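# Plug the outlets fed by the red and blue funnels

## Task

Hidden pipes behind the cover may cross, so follow each banded funnel to the section it actually feeds. Set the red plug on the flat front face of the section fed by the red-banded funnel, and the blue plug on the one fed by the blue-banded funnel. Marbles may be released from just above into a funnel or back into their tray. Nothing may leave the table, except that a lost marble does not fail the job (it is still penalised). The plugs must stay put without the robot holding them. At the end both grippers must be open and withdrawn.

## Robot and tools

Robot: two arms, left_arm and right_arm, each ending in a two-finger gripper. All positions share one scene frame: origin on the tabletop midway between the arms, +x out across the table, +z up, and left_arm sits on the +y side. The names left and right do not refer to sides of any camera picture.

Gripper geometry: the fingers extend along the gripper's own +z axis and spread apart along its y axis. The reported end_effector_position is the point between the closed finger pads, roughly 2 cm short of the tips; while closing, the tips creep about 10 mm further along +z. Orientation is a quaternion written w first (qw, qx, qy, qz).

Row layout (used by both motion tools): exactly 16 numbers. First left_arm: x, y, z (metres, scene frame, an absolute place for end_effector_position), qw, qx, qy, qz (absolute orientation, scene frame), then opening. Then the same eight for right_arm. Both arms always appear, even if only one should move. Opening runs from -1 (shut) to +1 (fully open, 0.084 m); it is a command, not a place.

execute_actions(actions): a list of actions run in sequence. Each action is a list of up to 15 rows, one row per 1/30 s step; if fewer than 15 rows are given, the final row repeats to fill the 15 steps. An empty list only reports state and images. Per step, the commanded pose is clipped to at most 70 mm and 16 degrees from the gripper's measured pose, then reached by damped inverse kinematics (position wins over orientation if both cannot be met). After an action the arm stops at its last clipped pose, so far goals need further actions. An action is rejected for both arms if any target lies more than 0.6 m from that gripper's current position along any of the gripper's own axes; if the first action fails this against the last reported state, or any action is malformed, nothing in the call runs. To hold an orientation steady, resend one fixed quaternion rather than copying the drifting reported one.

move(target, speed, blocking): target is one 16-number row of absolute poses. Each gripper travels a straight line to its pose; all paths finish together, lasting 0.5 to 10 s (cut off at 10 s). speed is in m/s, 0.002 to 0.5, default 0.25; rotation is capped at twice that in rad/s, taking the shorter way. Openings are applied at the start. Paths ignore obstacles and the other arm, and grippers may lag, wander or overshoot speed near full extension. Faster contact and targets set deeper past a surface press harder. The result adds a move: line giving the ending (done, off_target, moving, held, fault) and any limits (paced = pose clipped; held = a check blocked steps, after which the arm may jump quickly), plus each gripper's distance to its pose. If only one arm is named, the other finished normally. blocking=false returns after 0.5 s while motion continues; then call wait or stop before sending more rows or moves.

wait(seconds): 0 to 10; arms keep their last command; ends early if a running move finishes. stop(): brakes a running move (needs room, more when fast); fingers keep moving. zoom_image(camera, region): region [x0, y0, x1, y1] in pixels of that camera's last image, top-left origin, at most 504x504. Cameras: cam_head_left, cam_head_right, cam_left_wrist, cam_right_wrist, each 896x504. finished_scene(scene): ends the current scene (give its number) after the last command is held; irreversible, and reports success.

Results: per-arm state lines give position, quaternion and velocities; printed positions may be slightly off at long reach. Hand target lines show what each arm is currently driving toward. grip_measured is the actual finger opening on the command scale. A pose unreachable line means the clearance check altered or blocked that arm's command. Joint torque readings carry per-arm offsets, scaling and noise and are nonzero even in free air.

Grasping: keep commanding an opening clearly less than grip_measured; the bigger the gap, the firmer the squeeze (about 24 N per pad on items up to ~6 cm). Closing fast can squeeze harder and may spring the fingers open. Returning the measured value still grips lightly; wide parts may slip. Occasional tugs on held parts or pushes on loose ones can occur.

Staying still: for an idle arm, resend its full last reported pose and the intended opening every call. An arm blocked by an object keeps pressing until given a new command.

Limits and hazards: joint ranges (rad) waist and both rolls ±6.283, shoulder -2.059 to 2.094, elbow -0.192 to 3.927, wrist pitch -1.693 to 3.142; elbows stop just short of straight. Contact torque reaching a joint's load limit (waist/shoulder 45.5, rolls and elbow 27.3, wrist 18.2 N m, including carried weight) causes a torque fault: the arm backs off, freezes 10 s and drops the rest of the call. Prolonged loads heat motors; MOTOR HOT warns from 65 °C and at 80 °C the arm is braked until cool (OVER-TEMPERATURE FAULT). Avoid arm-to-arm collisions, knocking anything off the table, dropping, slamming or shoving hard. Efficient, smooth, low-effort motion is preferred.

Each tool is called after "Emit:" by a JSON object that holds its "fn" and its "kwargs", one argument or row to a line.

## Session

Emit:
{"fn": "execute_actions", "kwargs": {
  "actions": []
}}

Scene clock: 0.00 s.
left_arm: end_effector_position=(+0.3026, +0.4663, +0.1331) grip_measured=+1.00 end_effector_quat_wxyz=(+0.415, +0.643, +0.642, +0.042) end_effector_velocity=(+0.000, +0.000, -0.000) end_effector_angular_velocity=(+0.001, +0.000, +0.000) | right_arm: end_effector_position=(+0.5995, -0.0636, +0.1633) grip_measured=+1.00 end_effector_quat_wxyz=(+0.034, +0.545, +0.832, -0.095) end_effector_velocity=(-0.000, -0.000, -0.000) end_effector_angular_velocity=(-0.001, +0.001, +0.001)
Joint positions: left_arm=[ 0.354 -0.147  0.351  0.506 -1.059  0.98   0.082  0.084] | right_arm=[ 0.681  0.903  0.1    2.29  -0.206  1.549 -1.306  0.084]
Joint velocities: left_arm=[-0.001  0.    -0.     0.    -0.001 -0.002  0.    -0.   ] | right_arm=[ 0.    -0.    -0.    -0.     0.     0.001 -0.001 -0.   ]
Joint torques (N m, as the arm reports them, + toward a larger angle): no reading
Motor temperatures (°C, as the motors report them): left_arm=[39 37 44 41 39 39 39] | right_arm=[43 44 40 36 45 44 39]
Hand target (left_arm): +0.303, +0.466, +0.133; +0.415, +0.643, +0.642, +0.042
Hand target (right_arm): +0.600, -0.064, +0.163; +0.034, +0.545, +0.832, -0.095

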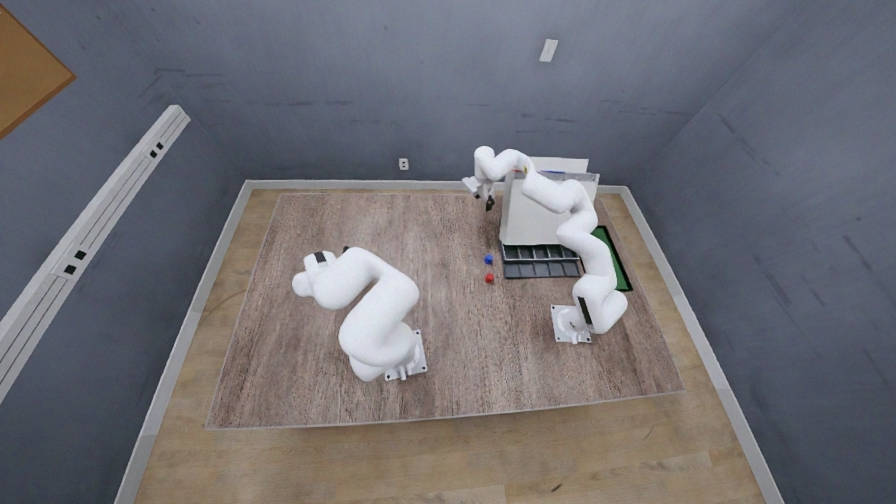

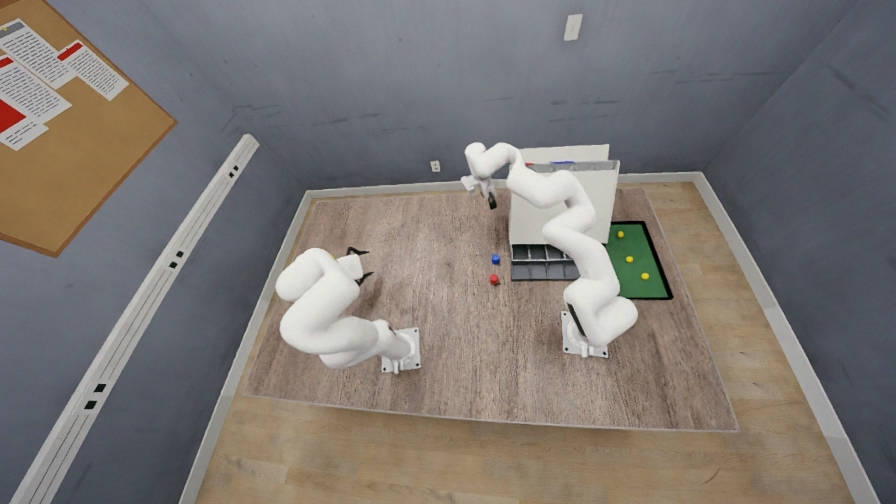

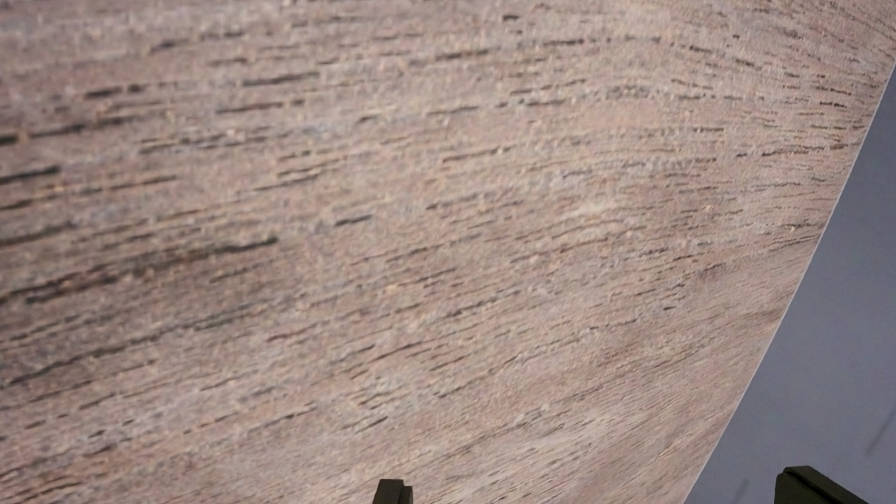

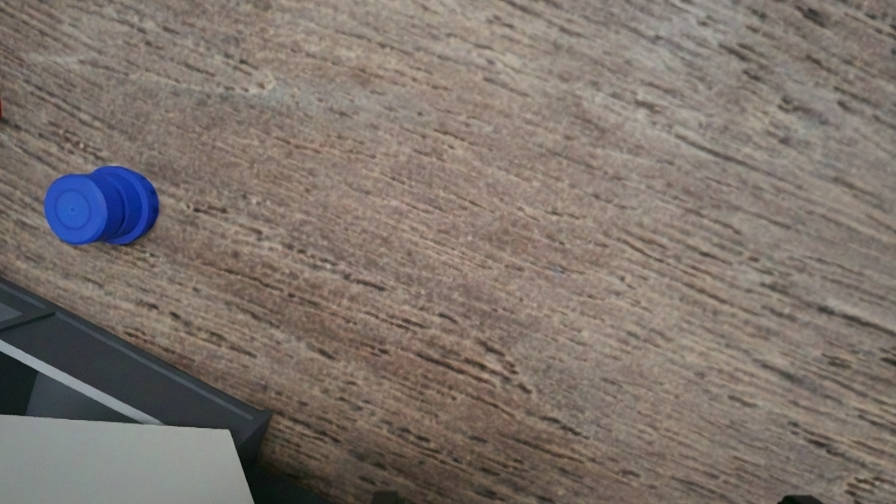

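Emit:
{"fn": "zoom_image", "kwargs": {
  "camera": "cam_head_right",
  "region": [440, 130, 700, 370]
}}

Emit:
{"fn": "zoom_image", "kwargs": {
  "camera": "cam_head_left",
  "region": [440, 130, 700, 370]
}}

Region (440, 130, 700, 370) of cam_head_right's 896x504 image, scaled by 1.938, with more detail than that image has; it fills the top 465 rows of this view, and the rest is white.

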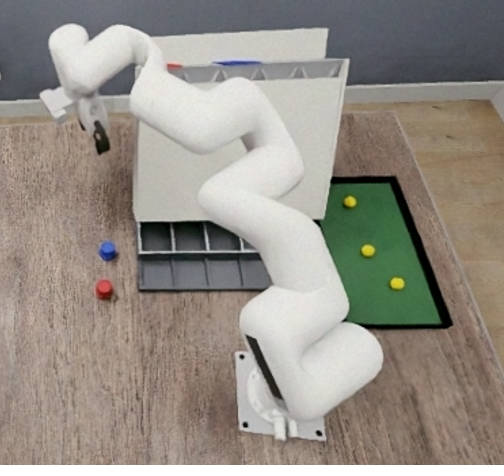

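Region (440, 130, 700, 370) of cam_head_left's 896x504 image, scaled by 1.938, with more detail than that image has; it fills the top 465 rows of this view, and the rest is white.

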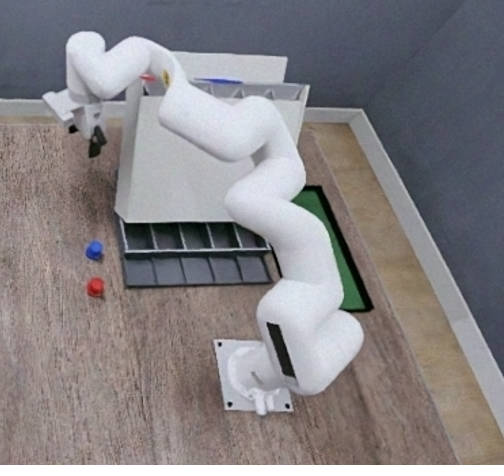

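Emit:
{"fn": "move", "kwargs": {
  "target": [0.3026,0.4663,0.1331,0.415,0.643,0.642,0.042,1, 0.36,-0.08,0.33,0,0.866,0.5,0,1],
  "speed": 0.3
}}

Emit:
{"fn": "move", "kwargs": {
  "target": [0.3026,0.4663,0.1331,0.415,0.643,0.642,0.042,1, 0.30,-0.68,0.33,0,1,0,0,1],
  "speed": 0.3
}}

Scene clock: 38.03 s.
left_arm: end_effector_position=(+0.3026, +0.4663, +0.1331) grip_measured=+1.00 end_effector_quat_wxyz=(+0.415, +0.643, +0.642, +0.042) end_effector_velocity=(-0.000, -0.000, -0.000) end_effector_angular_velocity=(-0.001, +0.000, +0.000) | right_arm: end_effector_position=(+0.3610, -0.0803, +0.3300) grip_measured=+1.00 end_effector_quat_wxyz=(+0.000, +0.866, +0.500, -0.001) end_effector_velocity=(-0.002, +0.000, +0.003) end_effector_angular_velocity=(+0.004, -0.007, -0.006)
Joint positions: left_arm=[ 0.354 -0.146  0.351  0.506 -1.059  0.981  0.081  0.084] | right_arm=[ 0.774 -0.073  0.155  1.329  0.011  1.402 -0.215  0.084]
Joint velocities: left_arm=[ 0.001 -0.    -0.    -0.001 -0.     0.001 -0.     0.   ] | right_arm=[ 0.002 -0.011  0.002 -0.004 -0.    -0.001  0.01   0.   ]
Joint torques (N m, as the arm reports them, + toward a larger angle): left_arm=[  0.32 -19.5   -0.56  12.8   -0.27  -0.03   0.14] | right_arm=[  0.97 -15.92  -0.51  17.76  -0.22  -1.67   0.11]
Motor temperatures (°C, as the motors report them): left_arm=[39 37 44 42 39 39 39] | right_arm=[43 45 40 38 45 44 39]
Hand target (left_arm): +0.303, +0.466, +0.133; +0.415, +0.643, +0.642, +0.042
Hand target (right_arm): +0.361, -0.080, +0.330; +0.000, +0.866, +0.500, +0.000
Off the commanded pose (left_arm): 0.000 m, 0 deg.
Off the commanded pose (right_arm): 0.001 m, 0 deg.
move: done

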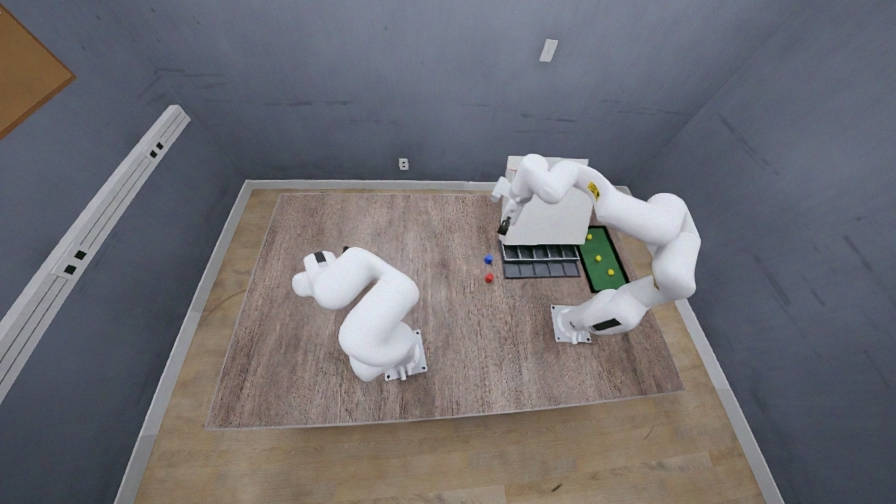

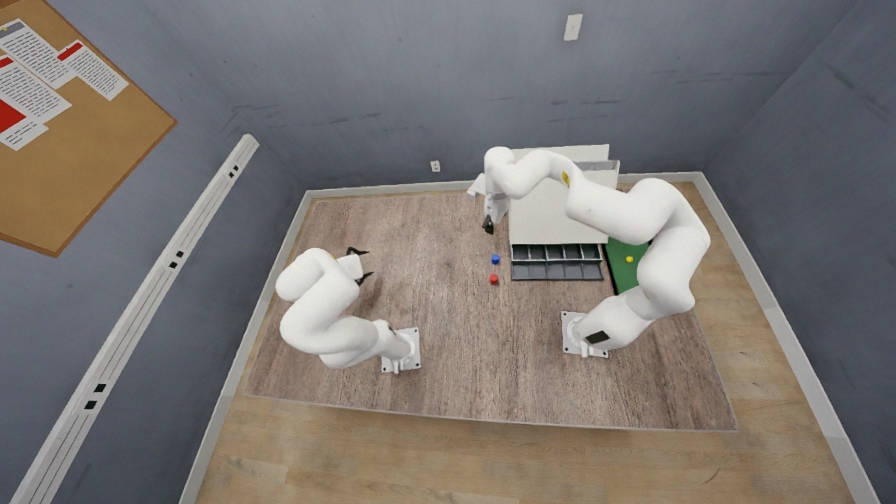

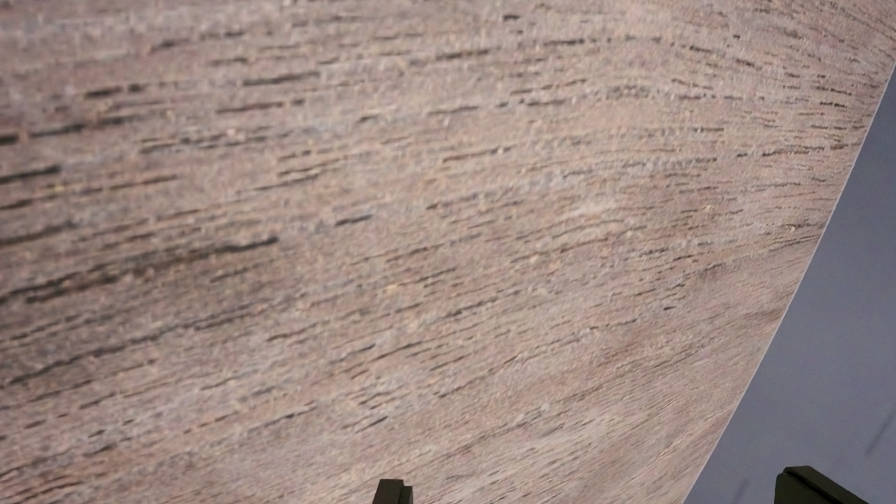

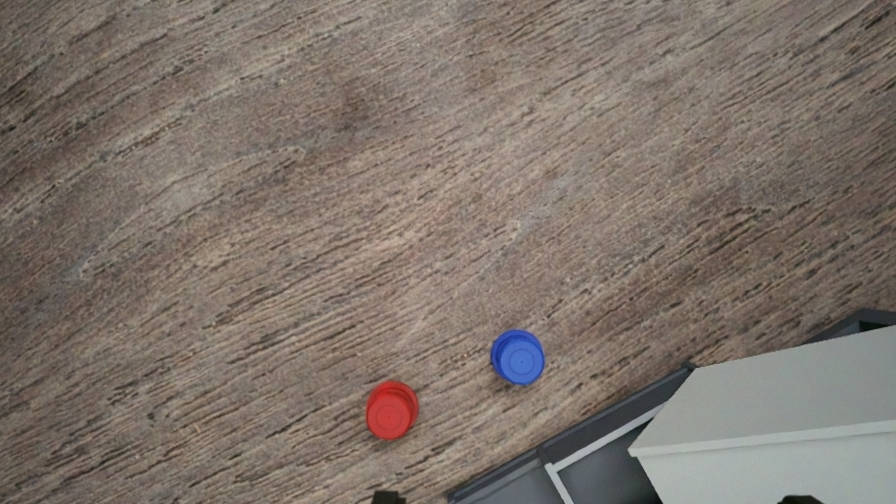

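Scene clock: 40.73 s.
left_arm: end_effector_position=(+0.3026, +0.4663, +0.1331) grip_measured=+1.00 end_effector_quat_wxyz=(+0.415, +0.643, +0.642, +0.042) end_effector_velocity=(+0.001, -0.001, +0.000) end_effector_angular_velocity=(+0.000, -0.001, -0.004) | right_arm: end_effector_position=(+0.3006, -0.6785, +0.3307) grip_measured=+1.00 end_effector_quat_wxyz=(-0.003, +1.000, +0.001, -0.001) end_effector_velocity=(+0.000, -0.003, -0.000) end_effector_angular_velocity=(+0.003, +0.000, -0.004)
Joint positions: left_arm=[ 0.354 -0.146  0.351  0.506 -1.059  0.981  0.081  0.084] | right_arm=[ 0.206 -0.582 -0.683  1.023 -0.35   1.504 -0.46   0.084]
Joint velocities: left_arm=[-0.003 -0.     0.     0.     0.     0.001  0.001 -0.   ] | right_arm=[ 0.002  0.008 -0.009  0.007  0.003 -0.001 -0.004  0.   ]
Joint torques (N m, as the arm reports them, + toward a larger angle): left_arm=[  0.49 -18.46  -0.51  13.03   0.14  -0.43   0.04] | right_arm=[ 0.81 -2.02  7.16 16.43 -0.27 -1.36  0.09]
Motor temperatures (°C, as the motors report them): left_arm=[39 37 44 42 39 39 39] | right_arm=[43 45 40 38 45 44 39]
Hand target (left_arm): +0.303, +0.466, +0.133; +0.415, +0.643, +0.642, +0.042
Hand target (right_arm): +0.301, -0.679, +0.331; -0.003, +1.000, +0.000, -0.001
Off the commanded pose (left_arm): 0.000 m, 0 deg.
Off the commanded pose (right_arm): 0.002 m, 0 deg.
move: done

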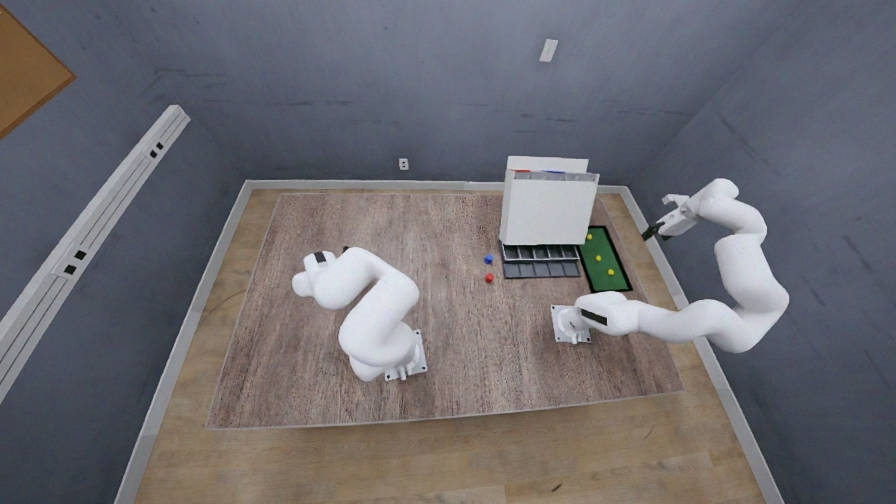

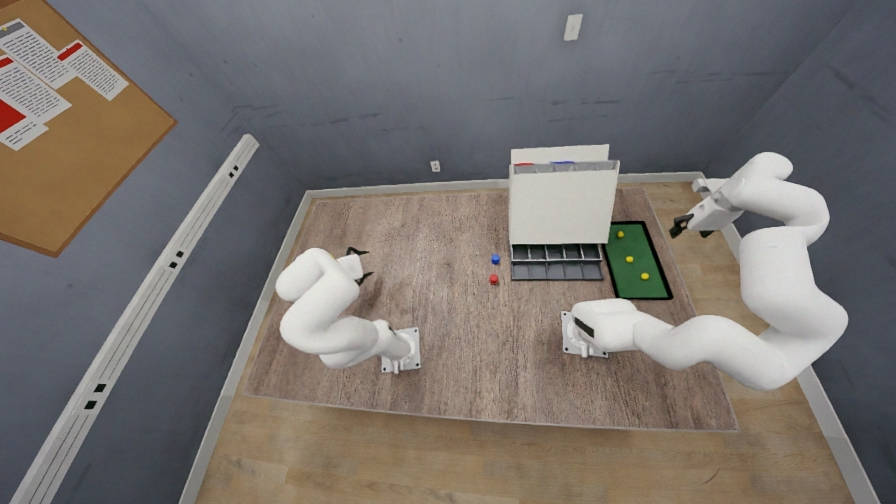

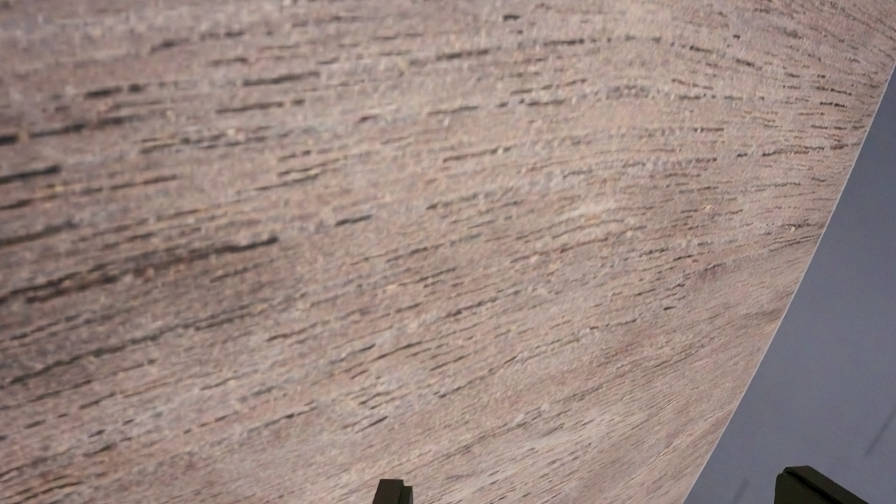

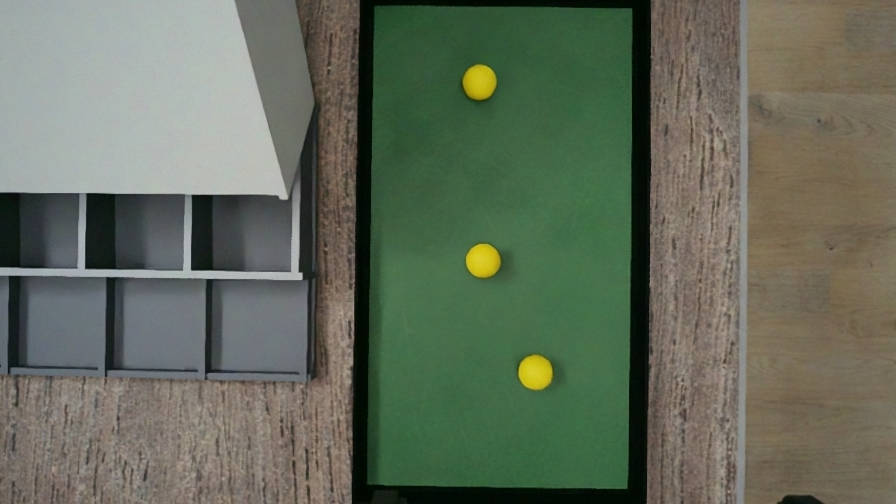

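Emit:
{"fn": "move", "kwargs": {
  "target": [0.3026,0.4663,0.1331,0.415,0.643,0.642,0.042,1, 0.359,-0.671,0.10,0,1,0,0,0.2],
  "speed": 0.3
}}

Scene clock: 71.53 s.
left_arm: end_effector_position=(+0.3026, +0.4663, +0.1331) grip_measured=+1.00 end_effector_quat_wxyz=(+0.415, +0.643, +0.642, +0.042) end_effector_velocity=(-0.000, -0.001, -0.000) end_effector_angular_velocity=(-0.002, -0.000, -0.000) | right_arm: end_effector_position=(+0.3580, -0.6710, +0.1005) grip_measured=+0.19 end_effector_quat_wxyz=(+0.001, +1.000, -0.000, +0.001) end_effector_velocity=(+0.001, +0.000, -0.002) end_effector_angular_velocity=(+0.012, +0.003, +0.003)
Joint positions: left_arm=[ 0.354 -0.146  0.351  0.506 -1.059  0.981  0.081  0.084] | right_arm=[ 0.411 -0.117 -1.012  0.643 -0.153  0.709 -0.574  0.052]
Joint velocities: left_arm=[ 0.    -0.    -0.    -0.001 -0.001  0.002  0.    -0.   ] | right_arm=[ 0.013  0.023 -0.012  0.009  0.04   0.002 -0.034  0.   ]
Joint torques (N m, as the arm reports them, + toward a larger angle): left_arm=[  0.49 -19.03  -0.03  13.02  -0.52  -0.4    0.  ] | right_arm=[ 0.69 -7.02  1.79 15.11 -0.26 -1.68  0.4 ]
Motor temperatures (°C, as the motors report them): left_arm=[39 37 44 43 39 39 39] | right_arm=[43 44 40 38 45 44 39]
Hand target (left_arm): +0.303, +0.466, +0.133; +0.415, +0.643, +0.642, +0.042
Hand target (right_arm): +0.358, -0.671, +0.100; +0.000, +1.000, -0.000, +0.000
Off the commanded pose (left_arm): 0.000 m, 0 deg.
Off the commanded pose (right_arm): 0.001 m, 0 deg.
move: done; limits=paced

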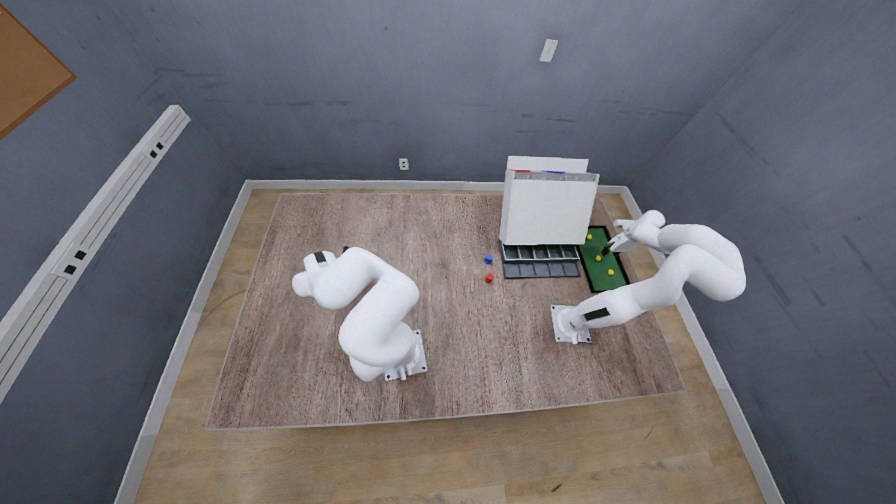

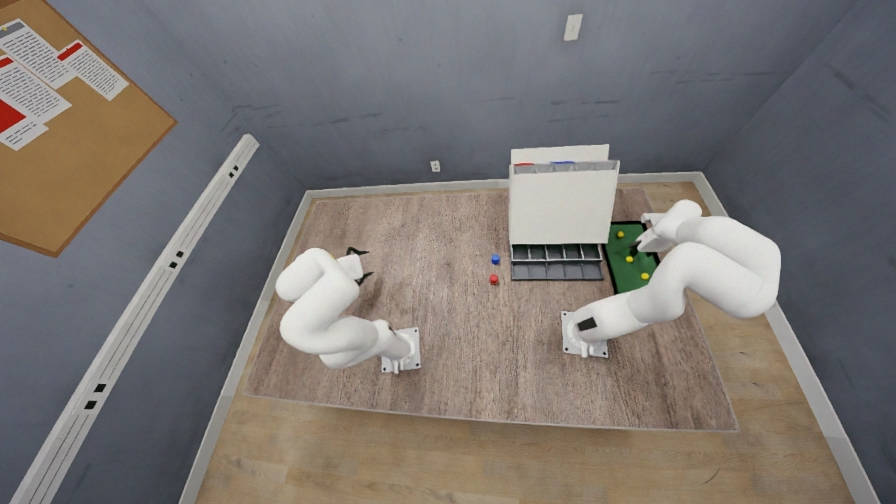

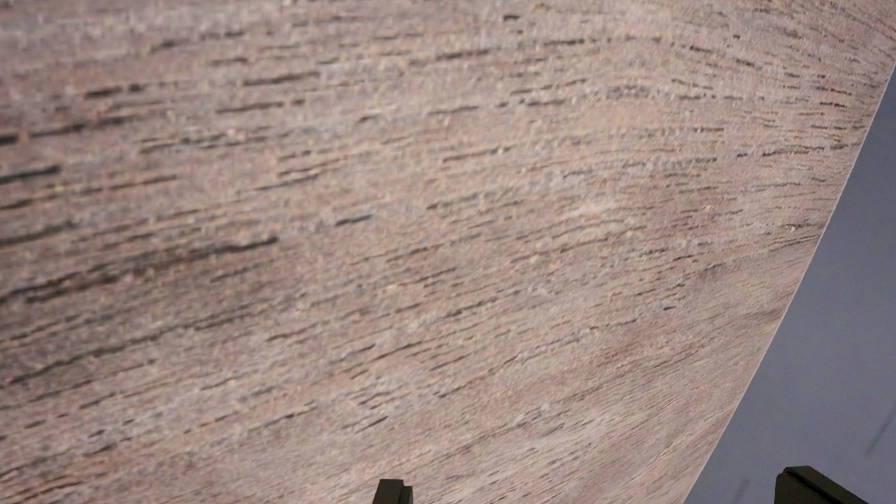

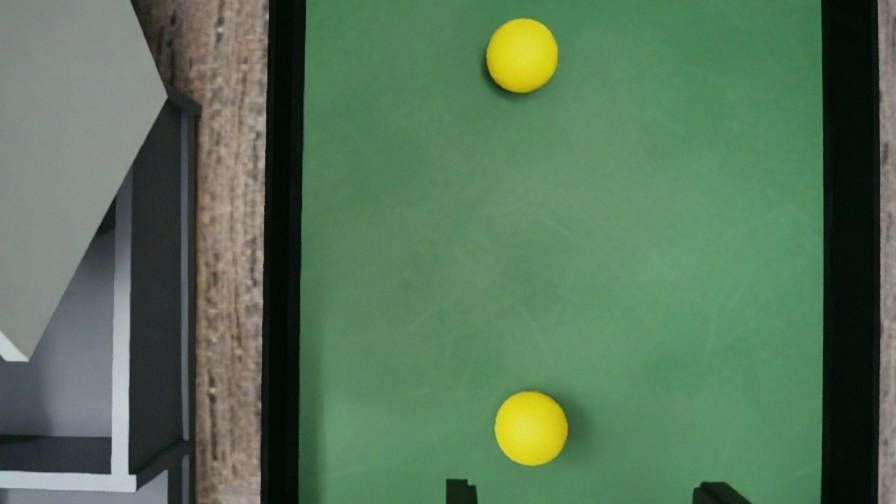

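Emit:
{"fn": "move", "kwargs": {
  "target": [0.3026,0.4663,0.1331,0.415,0.643,0.642,0.042,1, 0.362,-0.667,0.029,0,1,0,0,0.1],
  "speed": 0.12
}}

Emit:
{"fn": "execute_actions", "kwargs": {
  "actions": [
    [[0.3026,0.4663,0.1331,0.415,0.643,0.642,0.042,1, 0.362,-0.667,0.029,0,1,0,0,-0.2],[0.3026,0.4663,0.1331,0.415,0.643,0.642,0.042,1, 0.362,-0.667,0.029,0,1,0,0,-0.2],[0.3026,0.4663,0.1331,0.415,0.643,0.642,0.042,1, 0.362,-0.667,0.029,0,1,0,0,-0.3],[0.3026,0.4663,0.1331,0.415,0.643,0.642,0.042,1, 0.362,-0.667,0.029,0,1,0,0,-0.35],[0.3026,0.4663,0.1331,0.415,0.643,0.642,0.042,1, 0.362,-0.667,0.029,0,1,0,0,-0.4],[0.3026,0.4663,0.1331,0.415,0.643,0.642,0.042,1, 0.362,-0.667,0.029,0,1,0,0,-0.45],[0.3026,0.4663,0.1331,0.415,0.643,0.642,0.042,1, 0.362,-0.667,0.029,0,1,0,0,-0.5],[0.3026,0.4663,0.1331,0.415,0.643,0.642,0.042,1, 0.362,-0.667,0.029,0,1,0,0,-0.6],[0.3026,0.4663,0.1331,0.415,0.643,0.642,0.042,1, 0.362,-0.667,0.029,0,1,0,0,-0.7]]
  ]
}}

Scene clock: 90.17 s.
left_arm: end_effector_position=(+0.3026, +0.4663, +0.1331) grip_measured=+1.00 end_effector_quat_wxyz=(+0.415, +0.643, +0.642, +0.042) end_effector_velocity=(-0.001, +0.000, -0.001) end_effector_angular_velocity=(+0.000, +0.001, +0.001) | right_arm: end_effector_position=(+0.3619, -0.6669, +0.0293) grip_measured=+0.09 end_effector_quat_wxyz=(+0.001, +1.000, -0.000, +0.000) end_effector_velocity=(+0.001, +0.001, -0.002) end_effector_angular_velocity=(+0.017, -0.002, +0.008)
Joint positions: left_arm=[ 0.354 -0.146  0.351  0.506 -1.059  0.981  0.081  0.084] | right_arm=[ 0.374  0.227 -0.912  0.617  0.376  0.505 -0.95   0.048]
Joint velocities: left_arm=[ 0.002 -0.     0.    -0.002  0.    -0.001  0.001 -0.   ] | right_arm=[-0.025  0.01   0.024  0.012  0.032  0.016 -0.035  0.   ]
Joint torques (N m, as the arm reports them, + toward a larger angle): left_arm=[  0.46 -19.25  -0.4   12.99  -0.2   -0.49   0.02] | right_arm=[  0.65 -10.41  -3.67  12.78  -0.45  -1.67  -0.09]
Motor temperatures (°C, as the motors report them): left_arm=[39 37 44 43 39 39 39] | right_arm=[43 44 40 38 45 44 39]
Hand target (left_arm): +0.303, +0.466, +0.133; +0.415, +0.643, +0.642, +0.042
Hand target (right_arm): +0.362, -0.667, +0.029; -0.000, +1.000, -0.000, +0.000
Off the commanded pose (left_arm): 0.000 m, 0 deg.
Off the commanded pose (right_arm): 0.000 m, 0 deg.
move: done

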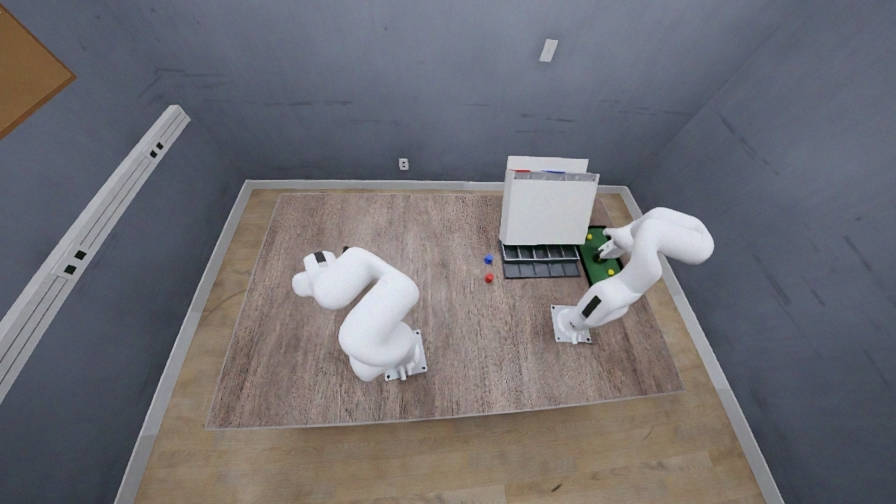

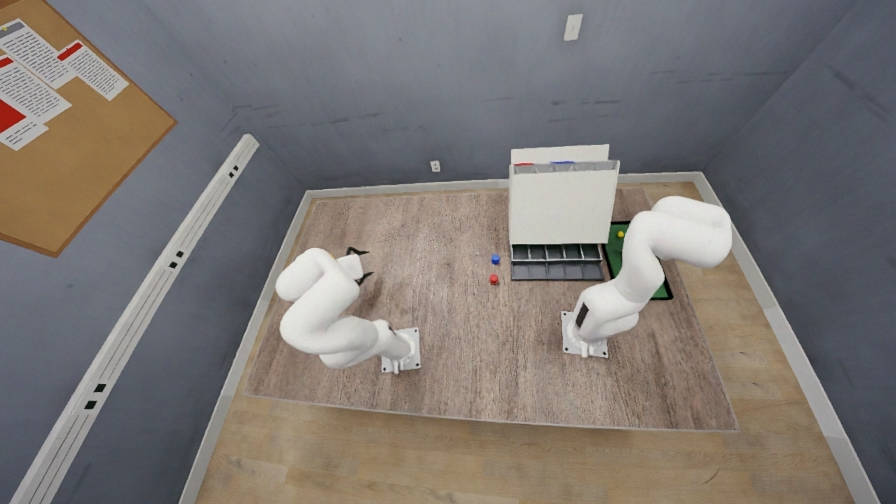

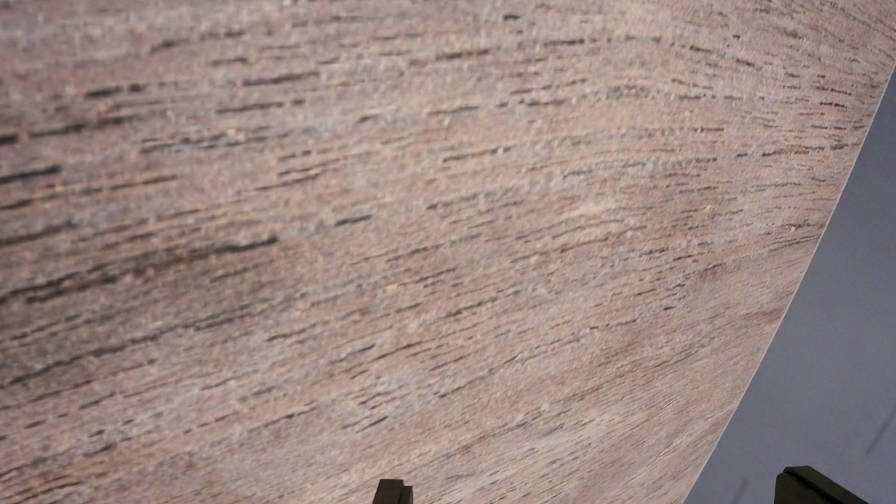

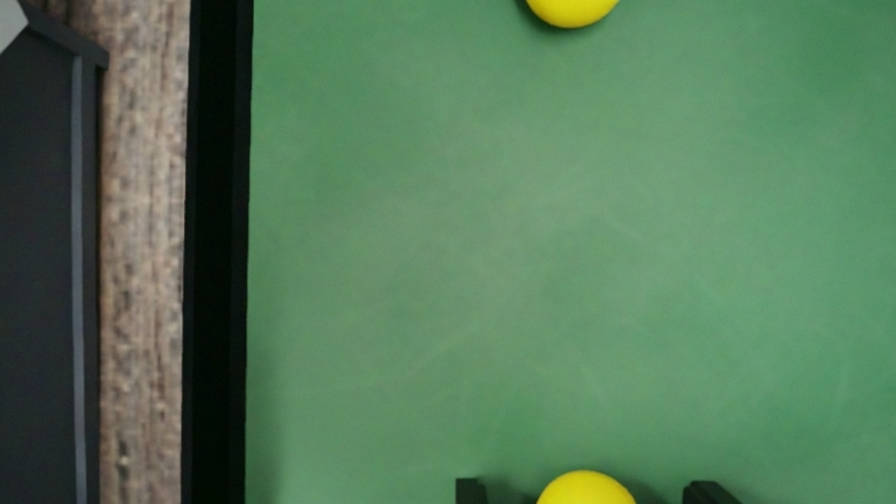

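Scene clock: 90.67 s.
left_arm: end_effector_position=(+0.3026, +0.4663, +0.1331) grip_measured=+1.00 end_effector_quat_wxyz=(+0.415, +0.643, +0.642, +0.042) end_effector_velocity=(-0.000, +0.000, +0.000) end_effector_angular_velocity=(-0.001, +0.000, +0.002) | right_arm: end_effector_position=(+0.3620, -0.6670, +0.0290) grip_measured=-0.47 end_effector_quat_wxyz=(+0.000, +1.000, -0.000, +0.000) end_effector_velocity=(+0.000, +0.000, +0.000) end_effector_angular_velocity=(+0.001, +0.000, +0.002)
Joint positions: left_arm=[ 0.354 -0.146  0.351  0.506 -1.059  0.981  0.081  0.084] | right_arm=[ 0.372  0.229 -0.91   0.619  0.379  0.507 -0.953  0.024]
Joint velocities: left_arm=[ 0.001 -0.    -0.     0.    -0.     0.    -0.002  0.   ] | right_arm=[-0.    -0.001  0.001  0.     0.     0.001 -0.002  0.   ]
Joint torques (N m, as the arm reports them, + toward a larger angle): left_arm=[  0.31 -19.24  -0.23  13.69  -0.34  -0.44  -0.18] | right_arm=[ 0.86 -9.81 -3.45 12.72 -0.07 -1.78 -0.16]
Motor temperatures (°C, as the motors report them): left_arm=[39 37 44 43 39 39 39] | right_arm=[43 44 40 38 45 44 39]
Hand target (left_arm): +0.303, +0.466, +0.133; +0.415, +0.643, +0.642, +0.042
Hand target (right_arm): +0.362, -0.667, +0.029; -0.000, +1.000, -0.000, +0.000
Off the commanded pose (left_arm): 0.000 m, 0 deg.
Off the commanded pose (right_arm): 0.000 m, 0 deg.

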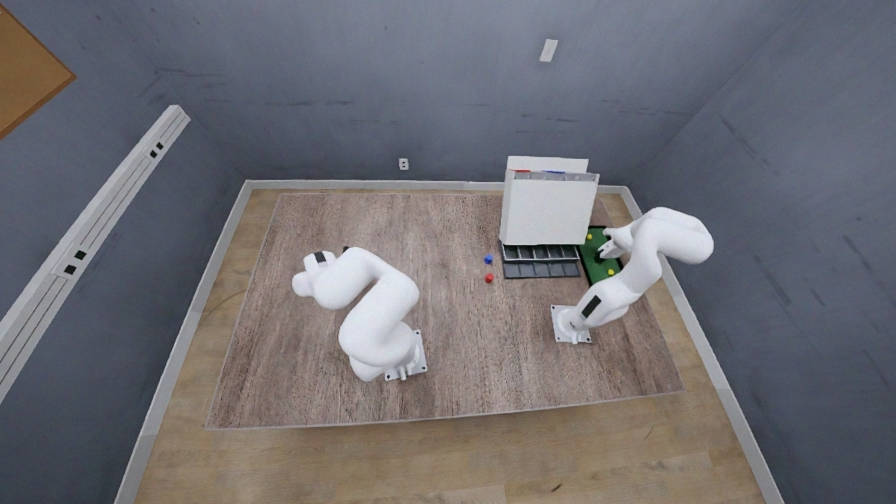

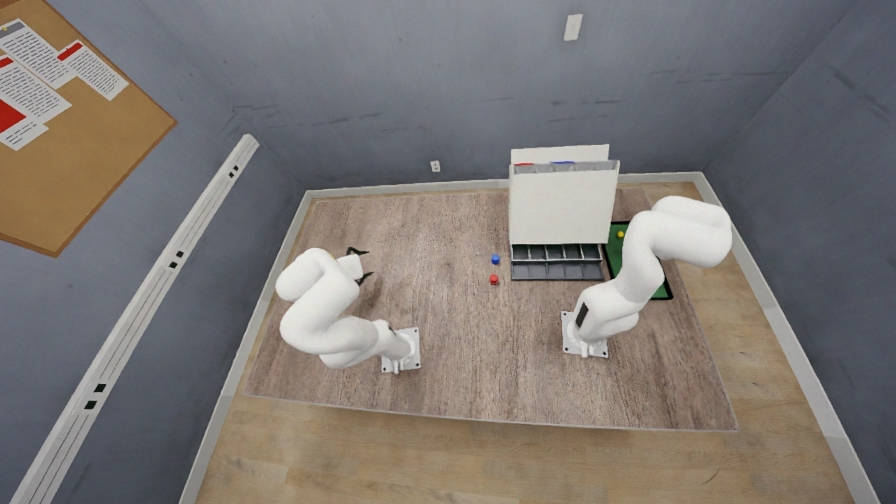

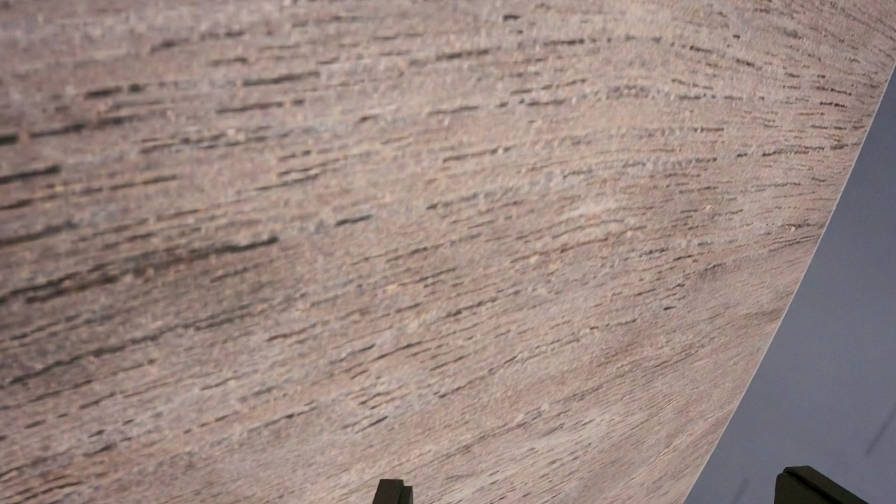

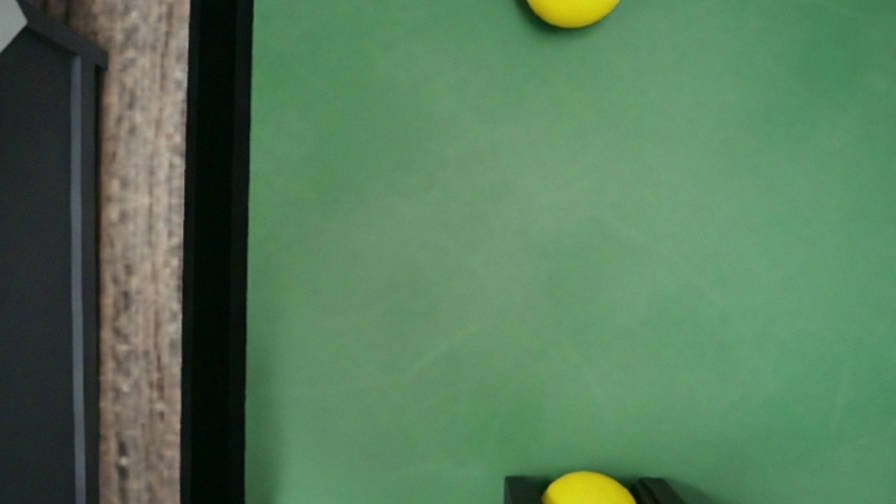

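Emit:
{"fn": "move", "kwargs": {
  "target": [0.3026,0.4663,0.1331,0.415,0.643,0.642,0.042,1, 0.46,-0.37,0.45,0,1,0,0,-0.7],
  "speed": 0.3
}}

Scene clock: 104.17 s.
left_arm: end_effector_position=(+0.3026, +0.4663, +0.1331) grip_measured=+1.00 end_effector_quat_wxyz=(+0.415, +0.643, +0.642, +0.042) end_effector_velocity=(+0.000, -0.000, -0.000) end_effector_angular_velocity=(-0.001, +0.000, +0.000) | right_arm: end_effector_position=(+0.4607, -0.3708, +0.4483) grip_measured=-0.47 end_effector_quat_wxyz=(+0.003, +1.000, -0.000, -0.001) end_effector_velocity=(+0.003, -0.002, -0.026) end_effector_angular_velocity=(-0.027, +0.073, -0.011)
Joint positions: left_arm=[ 0.354 -0.146  0.351  0.506 -1.059  0.981  0.081  0.084] | right_arm=[ 0.72  -0.168 -0.427  1.595 -0.075  1.749  0.192  0.024]
Joint velocities: left_arm=[-0.     0.     0.    -0.    -0.001  0.    -0.    -0.   ] | right_arm=[-0.003  0.051 -0.017 -0.016  0.006  0.014 -0.007 -0.   ]
Joint torques (N m, as the arm reports them, + toward a larger angle): left_arm=[  0.26 -19.51  -0.29  13.03  -0.13  -0.46   0.08] | right_arm=[  1.34 -15.04   1.68  19.24  -0.12  -0.99  -0.23]
Motor temperatures (°C, as the motors report them): left_arm=[39 37 44 43 39 39 39] | right_arm=[43 44 40 38 45 44 39]
Hand target (left_arm): +0.303, +0.466, +0.133; +0.415, +0.643, +0.642, +0.042
Hand target (right_arm): +0.461, -0.370, +0.449; +0.002, +1.000, +0.000, -0.001
Off the commanded pose (left_arm): 0.000 m, 0 deg.
Off the commanded pose (right_arm): 0.002 m, 0 deg.
move: done; limits=paced

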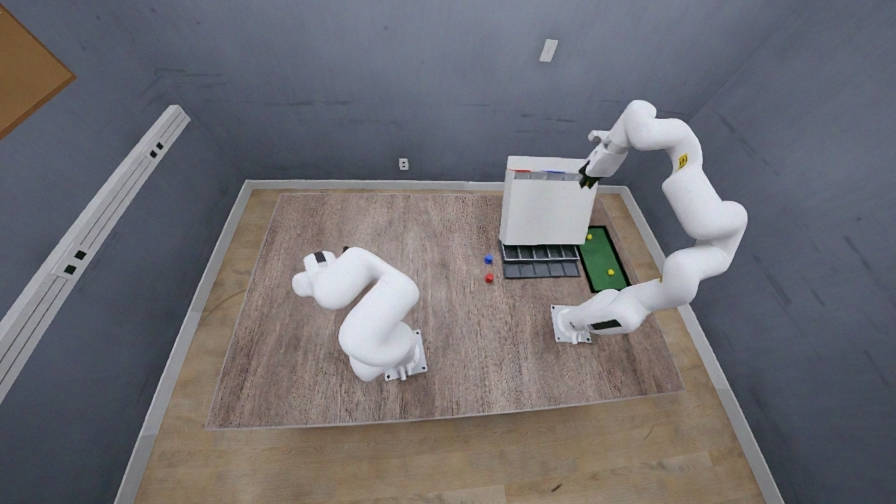

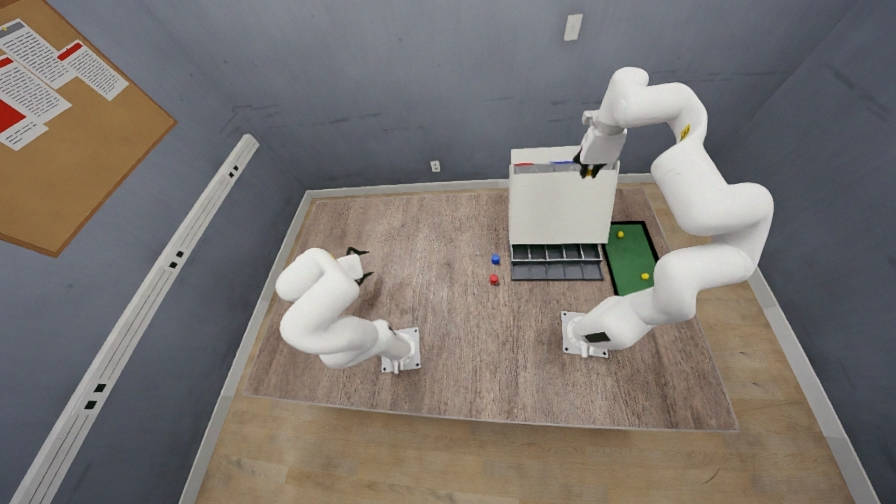

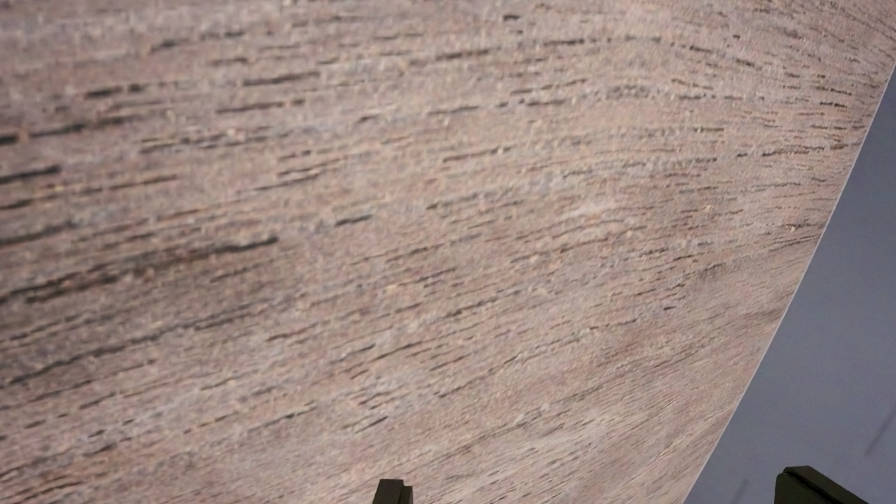

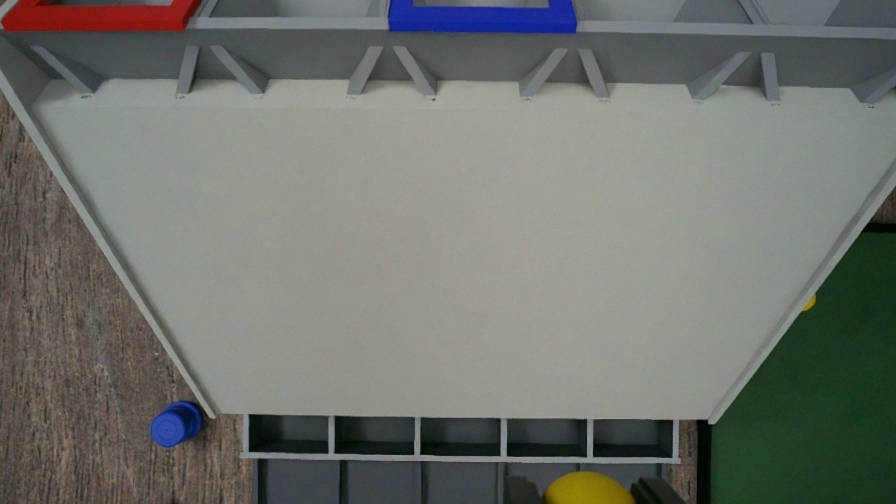

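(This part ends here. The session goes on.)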